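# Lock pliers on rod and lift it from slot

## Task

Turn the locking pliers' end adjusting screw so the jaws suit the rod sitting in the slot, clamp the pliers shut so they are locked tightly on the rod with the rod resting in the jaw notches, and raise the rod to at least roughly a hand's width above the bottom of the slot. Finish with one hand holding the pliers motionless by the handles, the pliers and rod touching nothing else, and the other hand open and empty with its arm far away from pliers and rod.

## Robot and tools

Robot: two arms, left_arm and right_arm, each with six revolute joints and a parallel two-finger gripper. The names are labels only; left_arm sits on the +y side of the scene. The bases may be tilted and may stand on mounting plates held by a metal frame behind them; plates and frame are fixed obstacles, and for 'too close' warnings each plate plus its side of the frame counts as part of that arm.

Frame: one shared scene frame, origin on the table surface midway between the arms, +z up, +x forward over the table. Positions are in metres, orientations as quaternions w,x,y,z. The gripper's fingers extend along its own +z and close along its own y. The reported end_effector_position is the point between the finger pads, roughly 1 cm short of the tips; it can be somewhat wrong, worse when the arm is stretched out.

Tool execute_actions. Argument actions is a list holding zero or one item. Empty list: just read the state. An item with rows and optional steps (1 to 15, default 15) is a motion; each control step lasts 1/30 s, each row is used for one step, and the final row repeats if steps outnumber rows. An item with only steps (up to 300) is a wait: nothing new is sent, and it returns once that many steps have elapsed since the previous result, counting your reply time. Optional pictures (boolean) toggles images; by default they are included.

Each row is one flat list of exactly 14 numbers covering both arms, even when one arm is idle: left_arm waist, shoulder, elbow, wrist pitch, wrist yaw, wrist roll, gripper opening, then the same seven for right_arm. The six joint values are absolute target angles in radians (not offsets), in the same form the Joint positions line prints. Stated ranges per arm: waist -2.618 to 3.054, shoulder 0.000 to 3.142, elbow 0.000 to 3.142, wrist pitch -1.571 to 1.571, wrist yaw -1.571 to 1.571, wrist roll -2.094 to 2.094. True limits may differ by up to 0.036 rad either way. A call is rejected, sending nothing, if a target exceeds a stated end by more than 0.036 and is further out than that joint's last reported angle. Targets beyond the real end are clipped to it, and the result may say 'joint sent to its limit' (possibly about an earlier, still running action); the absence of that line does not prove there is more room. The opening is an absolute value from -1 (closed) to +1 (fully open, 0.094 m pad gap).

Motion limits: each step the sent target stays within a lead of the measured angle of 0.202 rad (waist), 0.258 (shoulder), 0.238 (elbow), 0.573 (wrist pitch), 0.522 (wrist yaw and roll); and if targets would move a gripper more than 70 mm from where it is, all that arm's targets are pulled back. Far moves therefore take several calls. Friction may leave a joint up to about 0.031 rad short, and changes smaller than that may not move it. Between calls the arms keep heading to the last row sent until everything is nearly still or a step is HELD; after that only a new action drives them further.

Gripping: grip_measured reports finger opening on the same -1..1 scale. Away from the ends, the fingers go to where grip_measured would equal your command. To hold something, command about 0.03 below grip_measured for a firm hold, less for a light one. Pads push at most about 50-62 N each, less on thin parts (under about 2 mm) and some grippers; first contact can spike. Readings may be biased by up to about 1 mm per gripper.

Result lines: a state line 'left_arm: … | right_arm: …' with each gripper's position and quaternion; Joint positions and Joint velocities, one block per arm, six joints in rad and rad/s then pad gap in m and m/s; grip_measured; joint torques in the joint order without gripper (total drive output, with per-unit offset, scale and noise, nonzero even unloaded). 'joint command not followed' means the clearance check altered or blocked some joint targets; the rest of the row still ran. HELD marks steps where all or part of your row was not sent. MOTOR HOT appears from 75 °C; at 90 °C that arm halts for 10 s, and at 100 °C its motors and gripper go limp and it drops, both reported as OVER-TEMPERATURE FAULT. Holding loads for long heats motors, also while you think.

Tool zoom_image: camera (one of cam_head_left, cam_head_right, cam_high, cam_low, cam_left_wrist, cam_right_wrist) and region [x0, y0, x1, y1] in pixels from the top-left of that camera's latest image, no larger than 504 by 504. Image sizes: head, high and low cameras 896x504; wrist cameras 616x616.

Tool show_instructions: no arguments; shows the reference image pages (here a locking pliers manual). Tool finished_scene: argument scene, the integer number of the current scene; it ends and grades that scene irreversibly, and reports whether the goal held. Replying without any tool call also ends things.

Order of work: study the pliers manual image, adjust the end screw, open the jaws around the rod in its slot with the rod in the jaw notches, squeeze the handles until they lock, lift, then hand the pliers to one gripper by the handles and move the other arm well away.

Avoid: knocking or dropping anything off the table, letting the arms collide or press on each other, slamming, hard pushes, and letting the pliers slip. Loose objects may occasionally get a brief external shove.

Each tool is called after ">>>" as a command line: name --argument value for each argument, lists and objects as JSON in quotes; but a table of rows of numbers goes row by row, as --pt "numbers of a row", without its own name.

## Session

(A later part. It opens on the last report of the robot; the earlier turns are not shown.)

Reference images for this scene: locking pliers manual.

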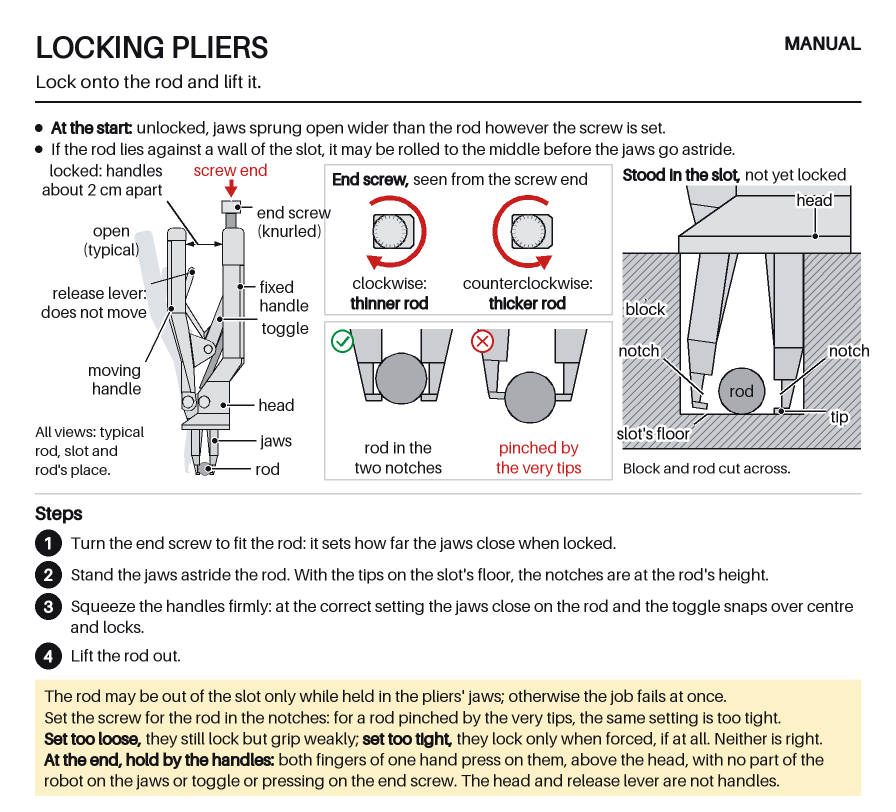

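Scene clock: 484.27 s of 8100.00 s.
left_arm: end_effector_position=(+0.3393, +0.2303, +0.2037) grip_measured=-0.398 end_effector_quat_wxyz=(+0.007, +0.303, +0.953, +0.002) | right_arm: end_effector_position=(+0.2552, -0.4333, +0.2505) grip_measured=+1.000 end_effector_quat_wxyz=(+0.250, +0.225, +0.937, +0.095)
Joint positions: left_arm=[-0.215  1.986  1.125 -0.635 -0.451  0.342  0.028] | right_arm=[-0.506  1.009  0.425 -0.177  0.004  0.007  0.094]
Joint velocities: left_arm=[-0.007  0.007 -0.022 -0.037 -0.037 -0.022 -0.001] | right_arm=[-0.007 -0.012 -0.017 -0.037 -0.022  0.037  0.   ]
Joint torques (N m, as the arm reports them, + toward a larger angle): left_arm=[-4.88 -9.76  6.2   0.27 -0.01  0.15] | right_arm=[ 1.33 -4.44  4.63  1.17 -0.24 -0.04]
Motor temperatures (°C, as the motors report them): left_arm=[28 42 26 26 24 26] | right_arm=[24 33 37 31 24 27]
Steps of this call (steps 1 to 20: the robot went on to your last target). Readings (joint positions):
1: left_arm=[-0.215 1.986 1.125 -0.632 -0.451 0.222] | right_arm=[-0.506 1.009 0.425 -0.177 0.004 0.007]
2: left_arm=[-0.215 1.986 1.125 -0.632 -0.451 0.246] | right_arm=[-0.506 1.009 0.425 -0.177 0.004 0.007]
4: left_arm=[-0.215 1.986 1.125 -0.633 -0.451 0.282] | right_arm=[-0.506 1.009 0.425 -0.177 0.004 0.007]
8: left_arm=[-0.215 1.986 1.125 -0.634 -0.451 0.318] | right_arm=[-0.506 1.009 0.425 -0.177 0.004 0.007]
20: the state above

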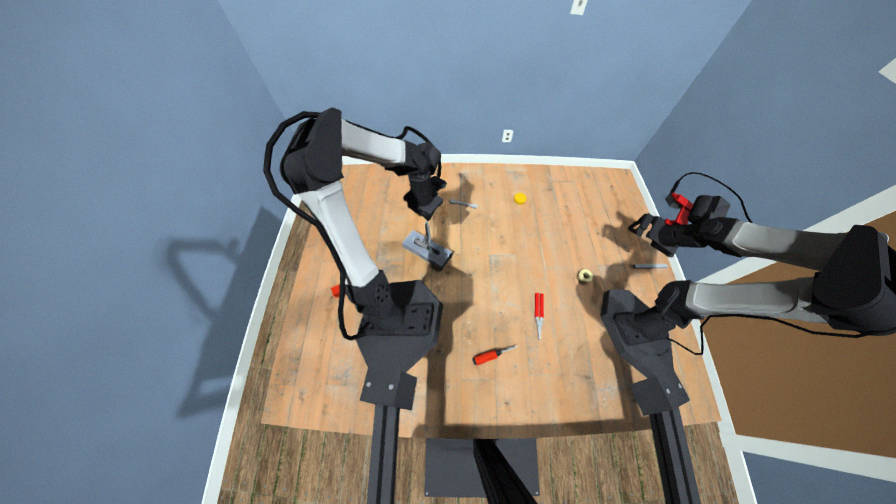

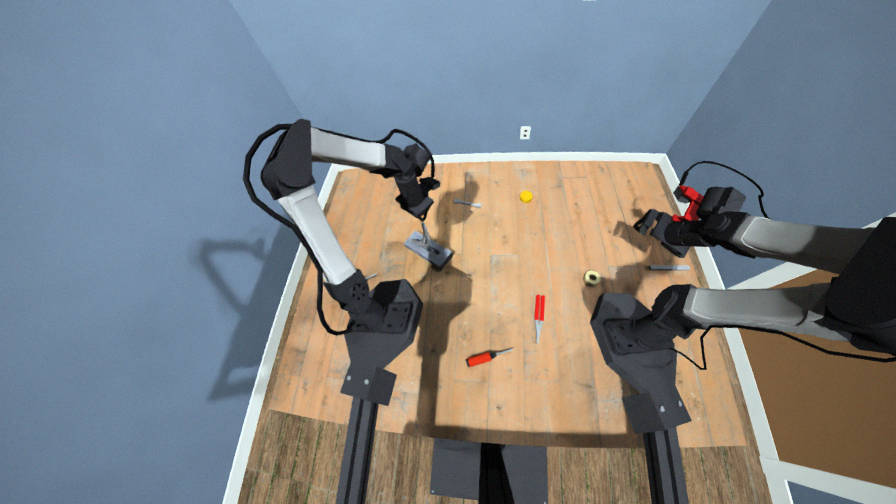

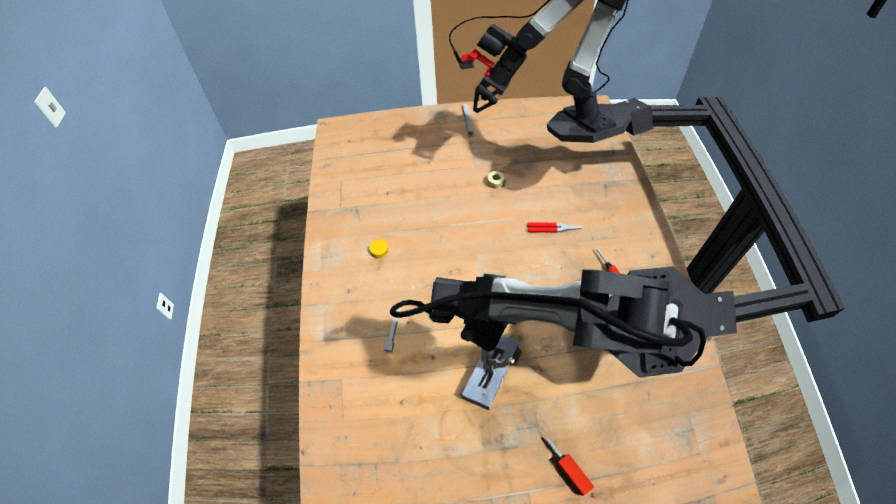

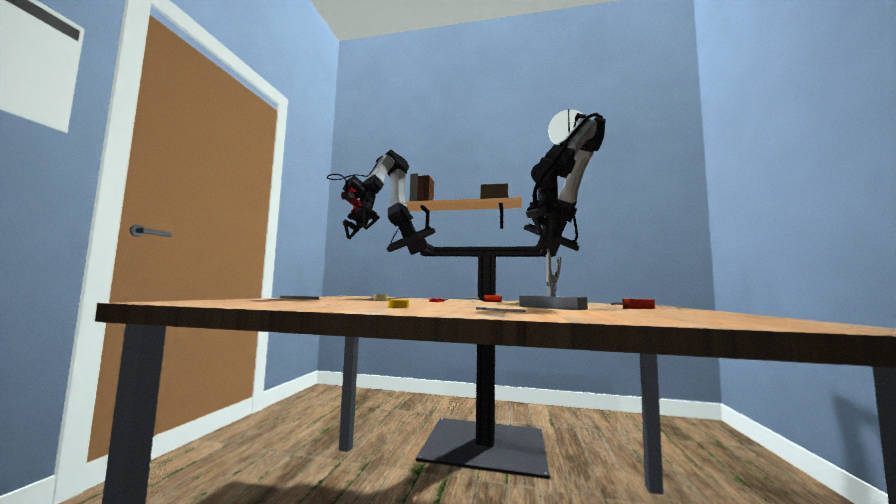

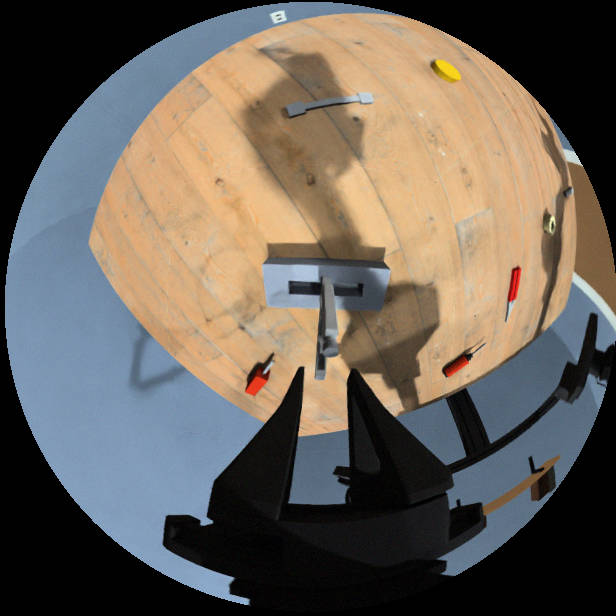

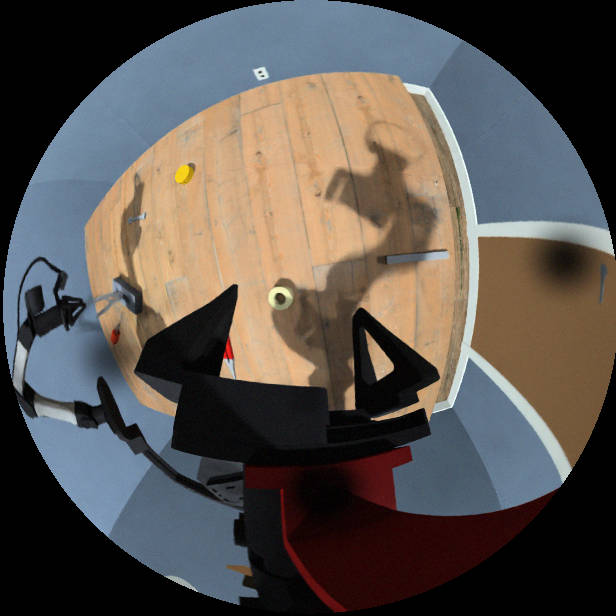

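>>> execute_actions --actions '[{"rows":[[-0.2,2.005,1.105,-0.6,-0.45,0.8,-0.4,-0.5,1,0.4,-0.2,0,0,1],[-0.195,2.012,1.1,-0.585,-0.45,1.2,-0.4,-0.5,1,0.4,-0.2,0,0,1],[-0.192,2.019,1.095,-0.57,-0.45,1.95,-0.4,-0.5,1,0.4,-0.2,0,0,1],[-0.189,2.026,1.09,-0.56,-0.45,1.95,-0.4,-0.5,1,0.4,-0.2,0,0,1],[-0.186,2.033,1.085,-0.55,-0.45,1.95,-0.4,-0.5,1,0.4,-0.2,0,0,1],[-0.183,2.04,1.08,-0.54,-0.45,1.95,-0.4,-0.5,1,0.4,-0.2,0,0,1],[-0.18,2.046,1.075,-0.535,-0.45,1.95,-0.4,-0.5,1,0.4,-0.2,0,0,1],[-0.177,2.051,1.071,-0.533,-0.45,1.95,-0.4,-0.5,1,0.4,-0.2,0,0,1]],"steps":15}]' --pictures false

>>> execute_actions --actions '[{"steps":22}]'

>>> zoom_image --camera "cam_left_wrist" --region '[260, 320, 400, 440]'

>>> zoom_image --camera "cam_low" --region '[510, 220, 600, 300]'

Scene clock: 495.77 s of 8100.00 s.
left_arm: end_effector_position=(+0.3323, +0.2297, +0.1790) grip_measured=-0.398 end_effector_quat_wxyz=(-0.003, +0.832, +0.554, +0.001) | right_arm: end_effector_position=(+0.2552, -0.4333, +0.2505) grip_measured=+1.000 end_effector_quat_wxyz=(+0.250, +0.225, +0.937, +0.095)
Joint positions: left_arm=[-0.191  2.039  1.088 -0.553 -0.451  1.711  0.028] | right_arm=[-0.506  1.009  0.425 -0.177  0.004  0.007  0.094]
Joint velocities: left_arm=[ 0.007 -0.007  0.007  0.095  0.007  1.56  -0.001] | right_arm=[-0.017 -0.022  0.012 -0.037 -0.051  0.022  0.   ]
Joint torques (N m, as the arm reports them, + toward a larger angle): left_arm=[ -3.51 -10.15   3.49   0.4    0.1    0.13] | right_arm=[ 1.4  -4.47  4.86  1.16 -0.28  0.01]
Motor temperatures (°C, as the motors report them): left_arm=[28 41 27 26 24 26] | right_arm=[24 33 37 31 24 27]
Steps of this call (steps 1 to 15: the robot went on to your last target; steps 16 to 330: nothing new was sent; steps 331 to 345: all 15 steps of this action). Readings (joint positions):
331: left_arm=[-0.215 1.986 1.125 -0.631 -0.451 0.409] | right_arm=[-0.506 1.009 0.425 -0.177 0.004 0.007]
332: left_arm=[-0.214 1.987 1.125 -0.625 -0.451 0.505] | right_arm=[-0.506 1.009 0.425 -0.177 0.004 0.007]
334: left_arm=[-0.212 1.992 1.124 -0.606 -0.451 0.702] | right_arm=[-0.506 1.009 0.425 -0.177 0.004 0.007]
338: left_arm=[-0.199 2.017 1.105 -0.566 -0.451 1.095] | right_arm=[-0.506 1.009 0.425 -0.177 0.004 0.007]
345: the state above

Scene clock: 496.50 s of 8100.00 s.
left_arm: end_effector_position=(+0.3343, +0.2292, +0.1790) grip_measured=-0.398 end_effector_quat_wxyz=(-0.000, +0.890, +0.456, +0.003) | right_arm: end_effector_position=(+0.2552, -0.4333, +0.2505) grip_measured=+1.000 end_effector_quat_wxyz=(+0.250, +0.225, +0.937, +0.095)
Joint positions: left_arm=[-0.191  2.039  1.088 -0.544 -0.451  1.942  0.028] | right_arm=[-0.506  1.009  0.425 -0.177  0.004  0.007  0.094]
Joint velocities: left_arm=[ 0.012  0.002  0.002  0.022  0.022 -0.007 -0.002] | right_arm=[-0.012  0.002  0.007 -0.066  0.037 -0.051  0.   ]
Joint torques (N m, as the arm reports them, + toward a larger angle): left_arm=[ -3.5  -10.21   3.53   0.44   0.1    0.17] | right_arm=[ 1.4  -4.24  4.95  1.17 -0.22 -0.06]
Motor temperatures (°C, as the motors report them): left_arm=[28 41 27 26 24 26] | right_arm=[24 33 37 31 24 27]
Steps of this call (steps 1 to 22: the robot went on to your last target). Readings (joint positions):
1: left_arm=[-0.191 2.039 1.088 -0.551 -0.451 1.758] | right_arm=[-0.506 1.009 0.425 -0.177 0.004 0.007]
2: left_arm=[-0.191 2.039 1.088 -0.550 -0.451 1.795] | right_arm=[-0.506 1.009 0.425 -0.177 0.004 0.007]
4: left_arm=[-0.191 2.039 1.088 -0.548 -0.451 1.849] | right_arm=[-0.506 1.009 0.425 -0.177 0.004 0.007]
8: left_arm=[-0.191 2.039 1.088 -0.546 -0.451 1.905] | right_arm=[-0.506 1.009 0.425 -0.177 0.004 0.007]
22: the state above

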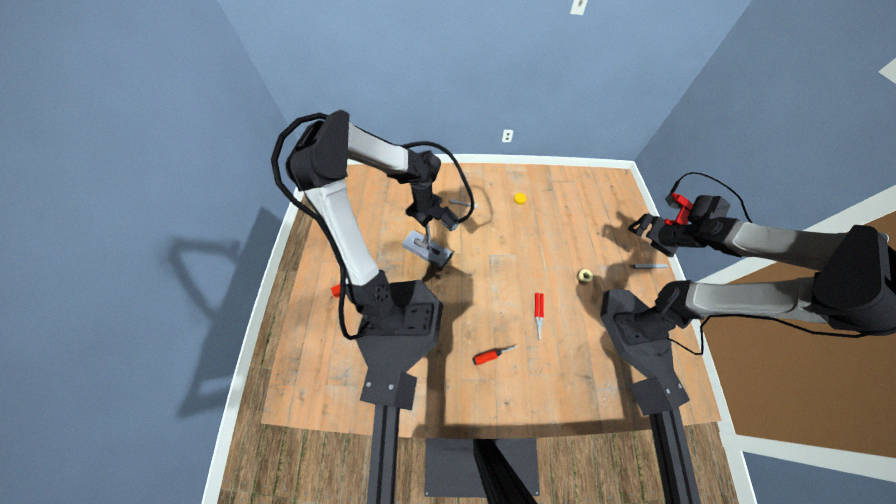

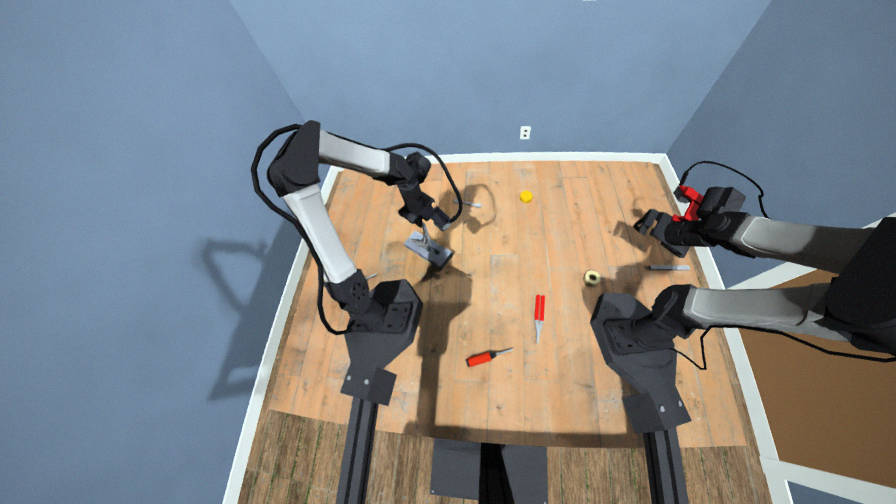

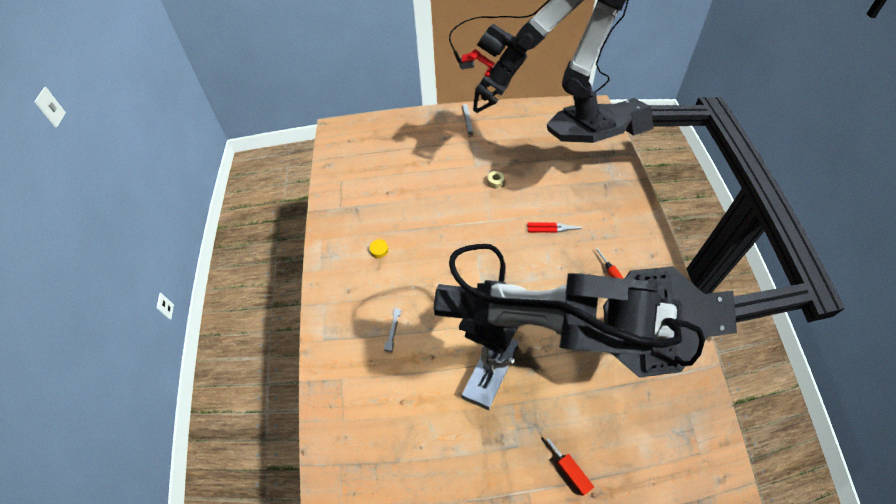

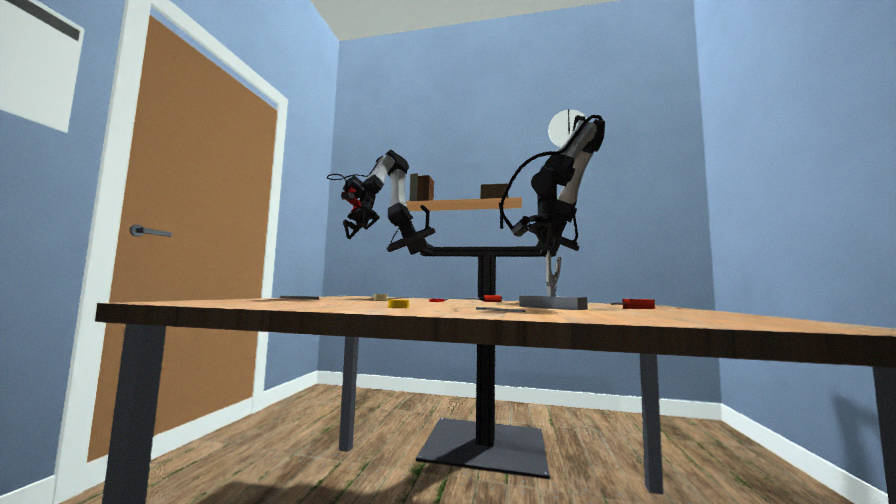

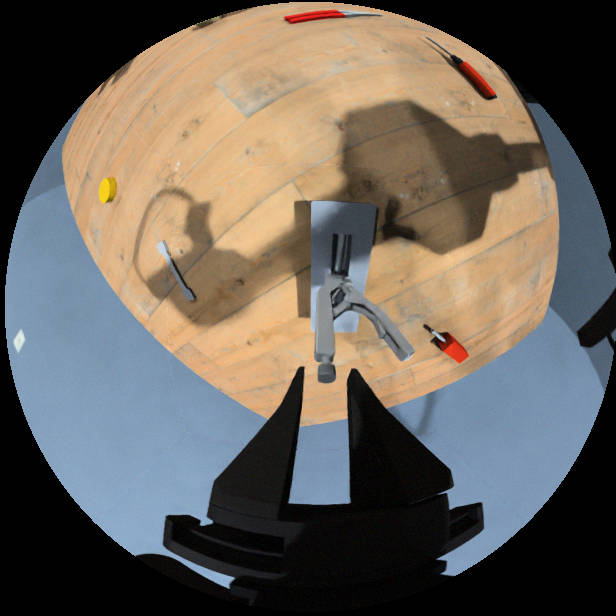

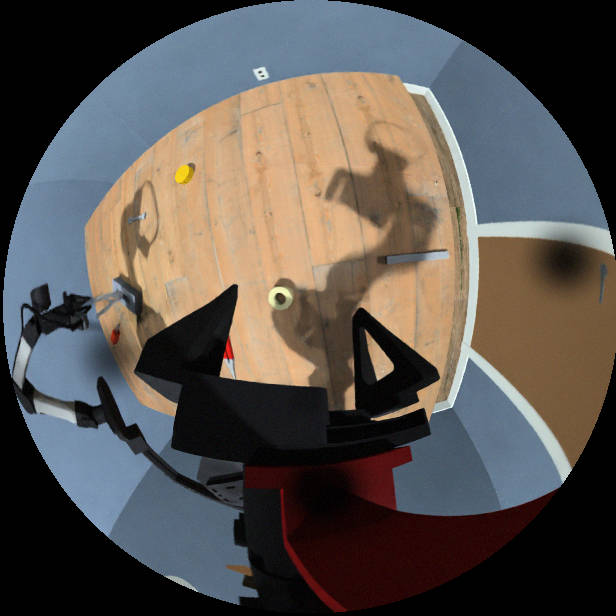

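Region (260, 320, 400, 440) of cam_left_wrist's 616x616 image, scaled by 3.600, with more detail than that image has; it fills the top 432 rows of this view, and the rest is white.

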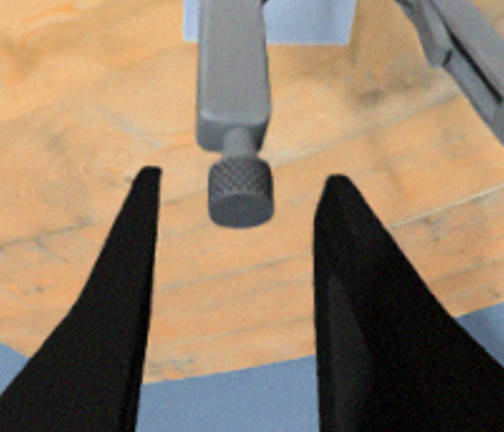

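Region (510, 220, 600, 300) of cam_low's 896x504 image, scaled by 5.600, with more detail than that image has.

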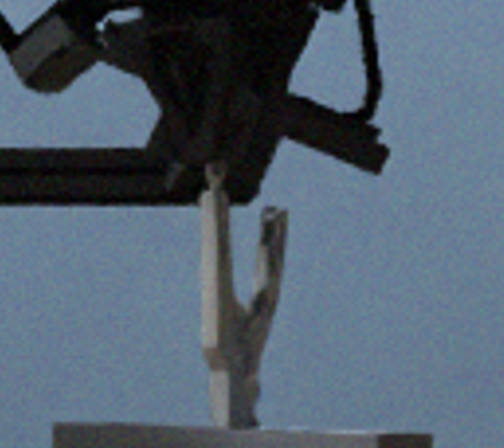

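>>> execute_actions --actions '[{"rows":[[-0.177,2.066,1.075,-0.527,-0.45,2.09,-0.45,-0.5,1,0.4,-0.2,0,0,1],[-0.177,2.066,1.075,-0.527,-0.45,2.09,-0.5,-0.5,1,0.4,-0.2,0,0,1],[-0.177,2.061,1.075,-0.527,-0.45,2.09,-0.55,-0.5,1,0.4,-0.2,0,0,1],[-0.177,2.061,1.075,-0.527,-0.45,2.09,-0.6,-0.5,1,0.4,-0.2,0,0,1],[-0.177,2.061,1.075,-0.527,-0.45,2.09,-0.64,-0.5,1,0.4,-0.2,0,0,1],[-0.177,2.061,1.075,-0.527,-0.45,2.09,-0.67,-0.5,1,0.4,-0.2,0,0,1],[-0.177,2.061,1.075,-0.527,-0.45,2.09,-0.69,-0.5,1,0.4,-0.2,0,0,1],[-0.177,2.061,1.075,-0.527,-0.45,2.09,-0.71,-0.5,1,0.4,-0.2,0,0,1],[-0.177,2.061,1.075,-0.527,-0.45,2.09,-0.73,-0.5,1,0.4,-0.2,0,0,1],[-0.177,2.061,1.075,-0.527,-0.45,2.09,-0.75,-0.5,1,0.4,-0.2,0,0,1],[-0.177,2.061,1.075,-0.527,-0.45,2.08,-0.77,-0.5,1,0.4,-0.2,0,0,1],[-0.177,2.061,1.075,-0.527,-0.45,2.08,-0.785,-0.5,1,0.4,-0.2,0,0,1],[-0.177,2.061,1.075,-0.527,-0.45,2.08,-0.8,-0.5,1,0.4,-0.2,0,0,1],[-0.177,2.061,1.075,-0.527,-0.45,2.08,-0.815,-0.5,1,0.4,-0.2,0,0,1]],"steps":15}]'

>>> zoom_image --camera "cam_left_wrist" --region '[260, 320, 400, 440]'

Scene clock: 508.43 s of 8100.00 s.
left_arm: end_effector_position=(+0.3342, +0.2285, +0.1776) grip_measured=-0.797 end_effector_quat_wxyz=(-0.000, +0.918, +0.397, +0.003) | right_arm: end_effector_position=(+0.2552, -0.4333, +0.2505) grip_measured=+1.000 end_effector_quat_wxyz=(+0.250, +0.225, +0.937, +0.095)
Joint positions: left_arm=[-0.191  2.044  1.088 -0.54  -0.451  2.072  0.01 ] | right_arm=[-0.506  1.009  0.425 -0.177  0.004  0.007  0.094]
Joint velocities: left_arm=[-0.017  0.002  0.012 -0.051  0.007  0.051 -0.003] | right_arm=[-0.002 -0.002  0.012 -0.022 -0.051  0.022  0.   ]
Joint torques (N m, as the arm reports them, + toward a larger angle): left_arm=[-3.5  -9.75  3.85  0.43  0.1   0.18] | right_arm=[ 1.39 -4.31  4.91  1.16 -0.26 -0.03]
Motor temperatures (°C, as the motors report them): left_arm=[28 41 27 26 24 26] | right_arm=[24 33 37 31 24 27]
Steps of this call (steps 1 to 15: the robot went on to your last target; steps 16 to 343: nothing new was sent; steps 344 to 358: all 15 steps of this action). Readings (joint positions):
344: left_arm=[-0.191 2.039 1.088 -0.543 -0.451 1.964] | right_arm=[-0.506 1.009 0.425 -0.177 0.004 0.007]
345: left_arm=[-0.191 2.041 1.088 -0.541 -0.451 1.988] | right_arm=[-0.506 1.009 0.425 -0.177 0.004 0.007]
347: left_arm=[-0.191 2.044 1.088 -0.541 -0.451 2.023] | right_arm=[-0.506 1.009 0.425 -0.177 0.004 0.007]
351: left_arm=[-0.191 2.044 1.088 -0.540 -0.451 2.059] | right_arm=[-0.506 1.009 0.425 -0.177 0.004 0.007]
358: the state above

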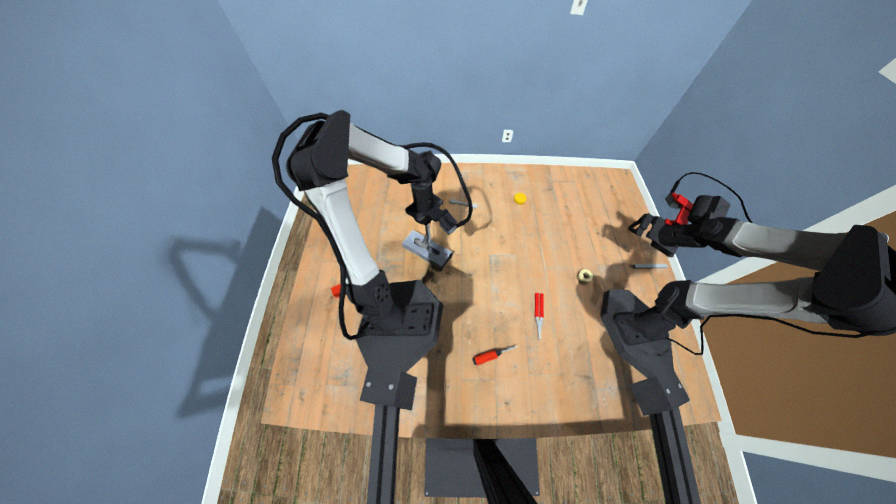

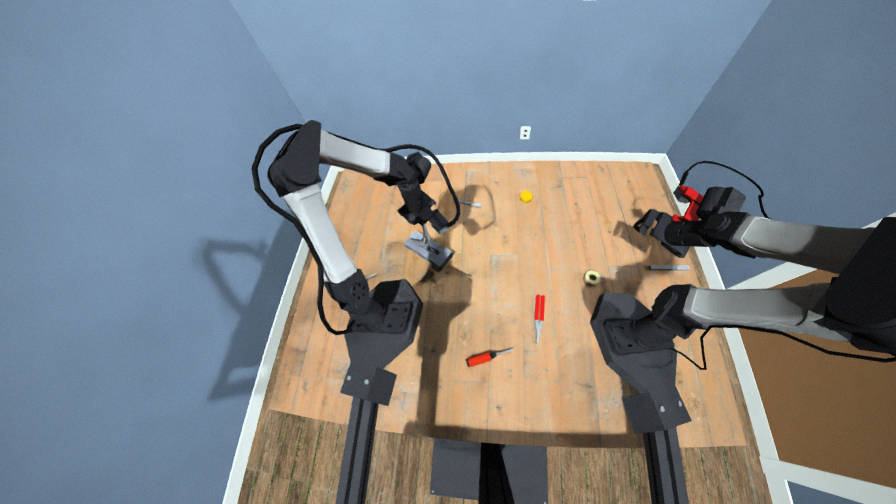

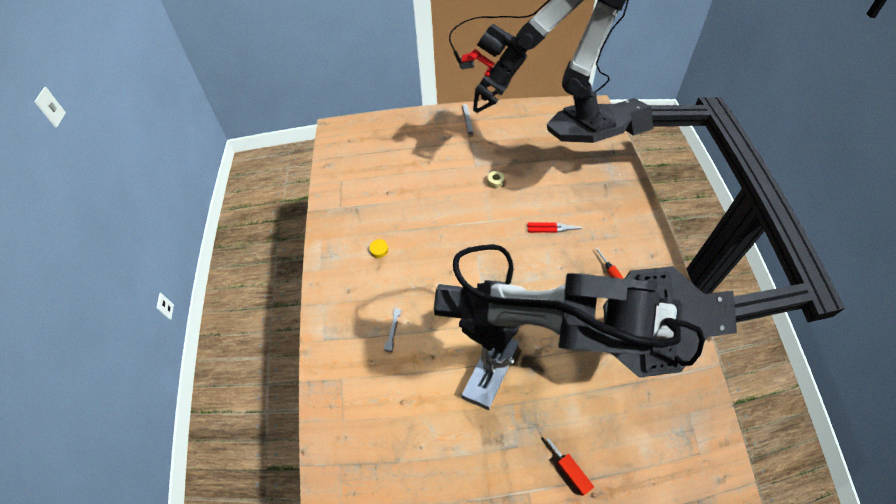

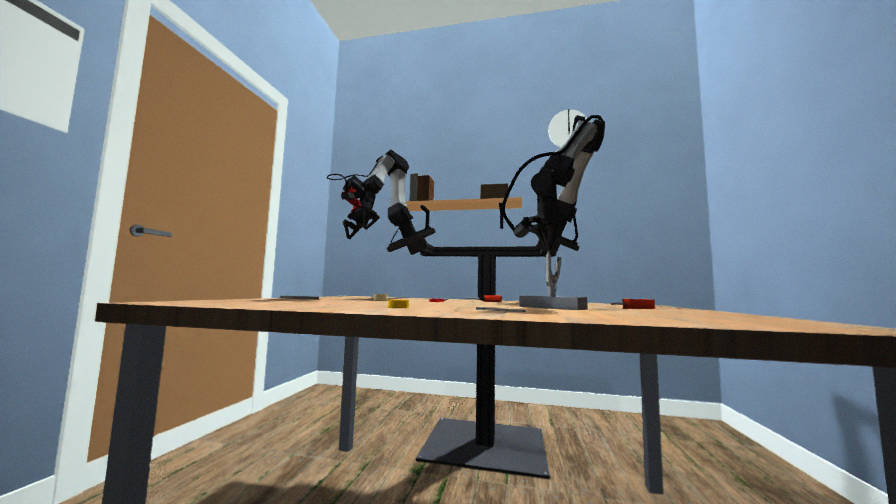

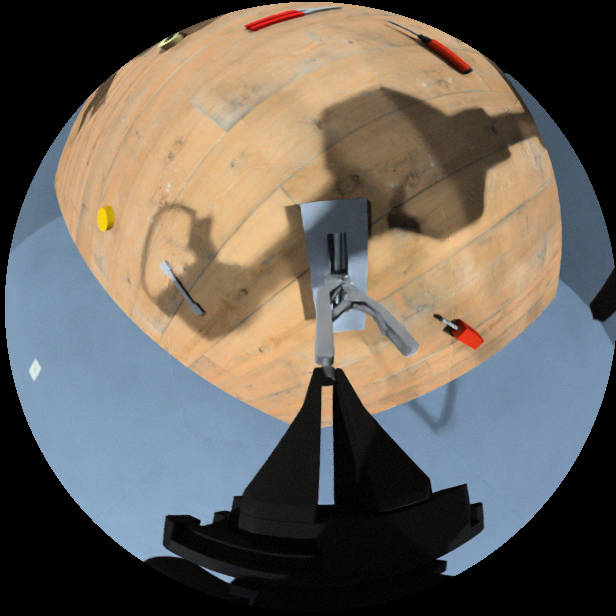

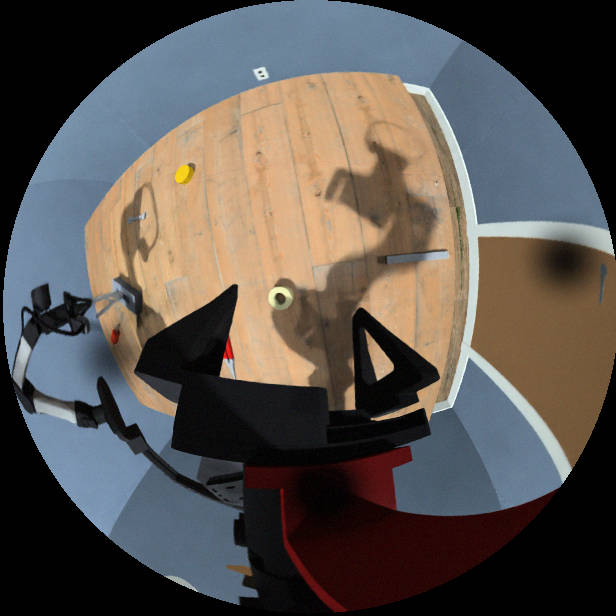

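Region (260, 320, 400, 440) of cam_left_wrist's 616x616 image, scaled by 3.600, with more detail than that image has; it fills the top 432 rows of this view, and the rest is white.

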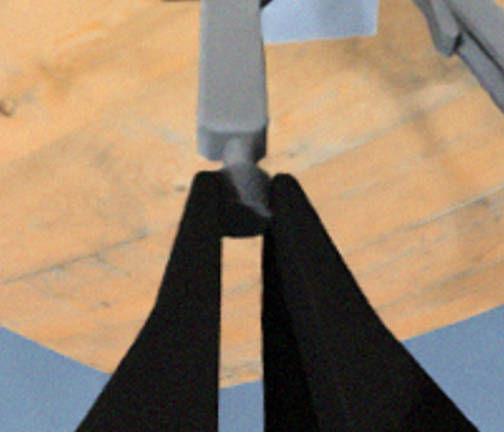

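Gripped. Turn CCW.

>>> execute_actions --actions '[{"rows":[[-0.185,2.05,1.085,-0.535,-0.45,2.0,-0.825,-0.5,1,0.4,-0.2,0,0,1],[-0.185,2.05,1.085,-0.535,-0.45,1.92,-0.825,-0.5,1,0.4,-0.2,0,0,1],[-0.185,2.05,1.085,-0.535,-0.45,1.84,-0.825,-0.5,1,0.4,-0.2,0,0,1],[-0.185,2.05,1.085,-0.535,-0.45,1.76,-0.825,-0.5,1,0.4,-0.2,0,0,1],[-0.185,2.05,1.085,-0.535,-0.45,1.68,-0.825,-0.5,1,0.4,-0.2,0,0,1],[-0.185,2.05,1.085,-0.535,-0.45,1.6,-0.825,-0.5,1,0.4,-0.2,0,0,1],[-0.185,2.05,1.085,-0.535,-0.45,1.52,-0.825,-0.5,1,0.4,-0.2,0,0,1],[-0.185,2.05,1.085,-0.535,-0.45,1.44,-0.825,-0.5,1,0.4,-0.2,0,0,1],[-0.185,2.05,1.085,-0.535,-0.45,1.36,-0.825,-0.5,1,0.4,-0.2,0,0,1],[-0.185,2.05,1.085,-0.535,-0.45,1.26,-0.825,-0.5,1,0.4,-0.2,0,0,1],[-0.185,2.05,1.085,-0.535,-0.45,1.1,-0.825,-0.5,1,0.4,-0.2,0,0,1],[-0.185,2.05,1.085,-0.535,-0.45,-2.08,-0.825,-0.5,1,0.4,-0.2,0,0,1]],"steps":15}]' --pictures false

>>> execute_actions --actions '[{"steps":50}]'

Scene clock: 519.00 s of 8100.00 s.
left_arm: end_effector_position=(+0.3342, +0.2285, +0.1776) grip_measured=-0.803 end_effector_quat_wxyz=(+0.001, +0.629, +0.777, +0.003) | right_arm: end_effector_position=(+0.2552, -0.4333, +0.2505) grip_measured=+1.000 end_effector_quat_wxyz=(+0.250, +0.225, +0.937, +0.095)
Joint positions: left_arm=[-0.191  2.044  1.088 -0.54  -0.451  1.109  0.009] | right_arm=[-0.506  1.009  0.425 -0.177  0.004  0.007  0.094]
Joint velocities: left_arm=[ 0.002 -0.007 -0.002 -0.066 -0.007 -2.85  -0.001] | right_arm=[ 0.002 -0.002  0.007  0.007 -0.022 -0.022  0.   ]
Joint torques (N m, as the arm reports them, + toward a larger angle): left_arm=[ -4.13 -10.85   4.82   0.39   0.11   0.08] | right_arm=[ 1.33 -4.17  4.87  1.2  -0.32 -0.04]
Motor temperatures (°C, as the motors report them): left_arm=[28 41 27 26 24 26] | right_arm=[24 33 37 31 24 27]
Steps of this call (steps 1 to 15: the robot went on to your last target; steps 16 to 302: nothing new was sent; steps 303 to 317: all 15 steps of this action). Readings (joint positions):
303: left_arm=[-0.191 2.044 1.088 -0.540 -0.451 2.064] | right_arm=[-0.506 1.009 0.425 -0.177 0.004 0.007]
304: left_arm=[-0.191 2.044 1.088 -0.540 -0.451 2.041] | right_arm=[-0.506 1.009 0.425 -0.177 0.004 0.007]
306: left_arm=[-0.191 2.044 1.088 -0.540 -0.451 1.963] | right_arm=[-0.506 1.009 0.425 -0.177 0.004 0.007]
310: left_arm=[-0.191 2.044 1.088 -0.540 -0.451 1.728] | right_arm=[-0.506 1.009 0.425 -0.177 0.004 0.007]
317: the state above

Scene clock: 520.67 s of 8100.00 s.
left_arm: end_effector_position=(+0.3346, +0.2291, +0.1778) grip_measured=-0.804 end_effector_quat_wxyz=(-0.005, +0.788, -0.615, +0.001) | right_arm: end_effector_position=(+0.2552, -0.4333, +0.2505) grip_measured=+1.000 end_effector_quat_wxyz=(+0.250, +0.225, +0.937, +0.095)
Joint positions: left_arm=[-0.191  2.043  1.088 -0.539 -0.454 -2.068  0.009] | right_arm=[-0.506  1.009  0.425 -0.177  0.004  0.007  0.094]
Joint velocities: left_arm=[ 0.007  0.007 -0.012 -0.081  0.037  0.007 -0.001] | right_arm=[-0.012 -0.007  0.002  0.022  0.066  0.022  0.   ]
Joint torques (N m, as the arm reports them, + toward a larger angle): left_arm=[ -4.08 -10.7    4.74   0.33  -0.01   0.02] | right_arm=[ 1.39 -4.37  4.84  1.15 -0.27 -0.03]
Motor temperatures (°C, as the motors report them): left_arm=[28 41 27 26 24 26] | right_arm=[24 33 37 31 24 27]
Steps of this call (steps 1 to 50: the robot went on to your last target). Readings (joint positions):
1: left_arm=[-0.191 2.044 1.088 -0.540 -0.451 1.012] | right_arm=[-0.506 1.009 0.425 -0.177 0.004 0.007]
2: left_arm=[-0.191 2.044 1.088 -0.540 -0.451 0.914] | right_arm=[-0.506 1.009 0.425 -0.177 0.004 0.007]
4: left_arm=[-0.191 2.044 1.088 -0.539 -0.451 0.718] | right_arm=[-0.506 1.009 0.425 -0.177 0.004 0.007]
8: left_arm=[-0.191 2.044 1.088 -0.539 -0.451 0.326] | right_arm=[-0.506 1.009 0.425 -0.177 0.004 0.007]
50: the state above

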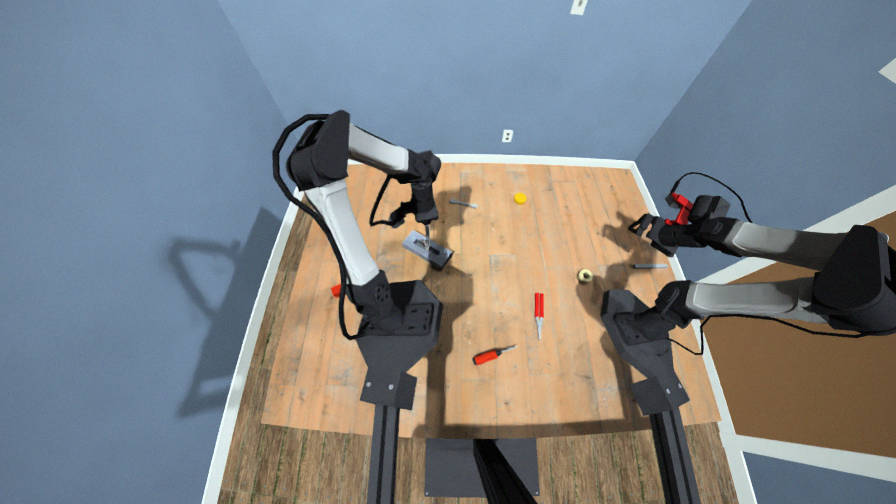

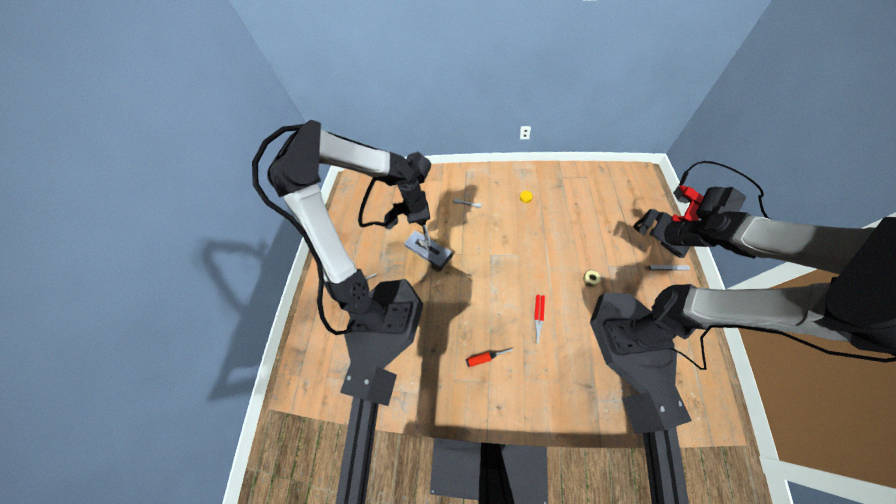

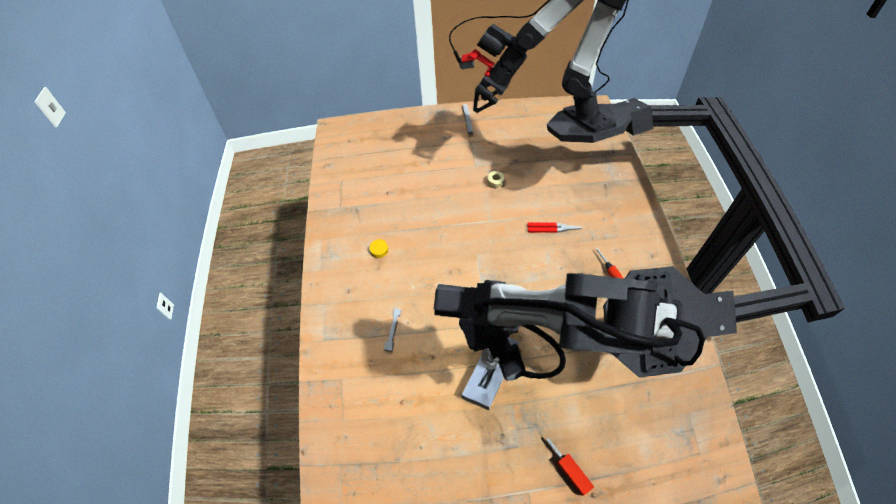

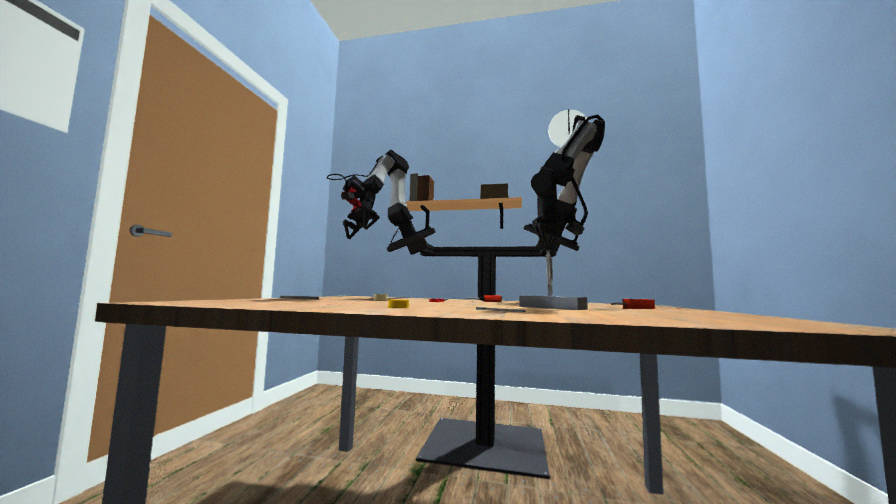

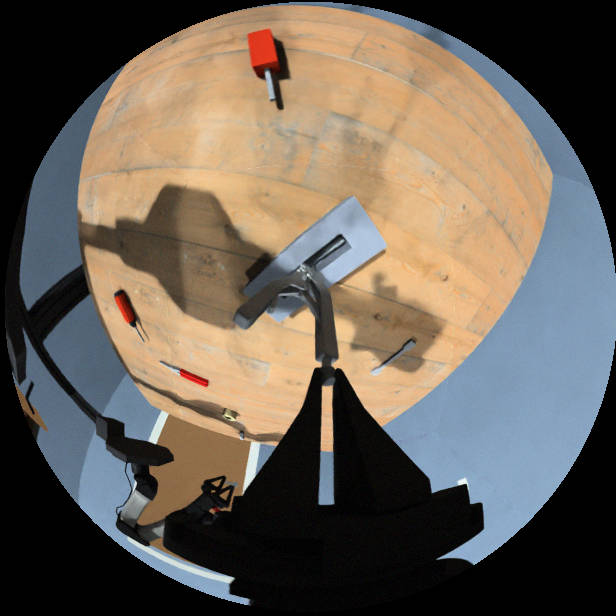

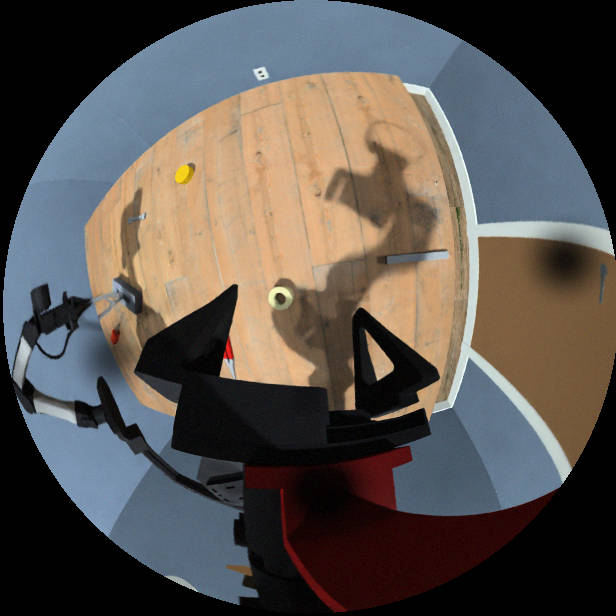

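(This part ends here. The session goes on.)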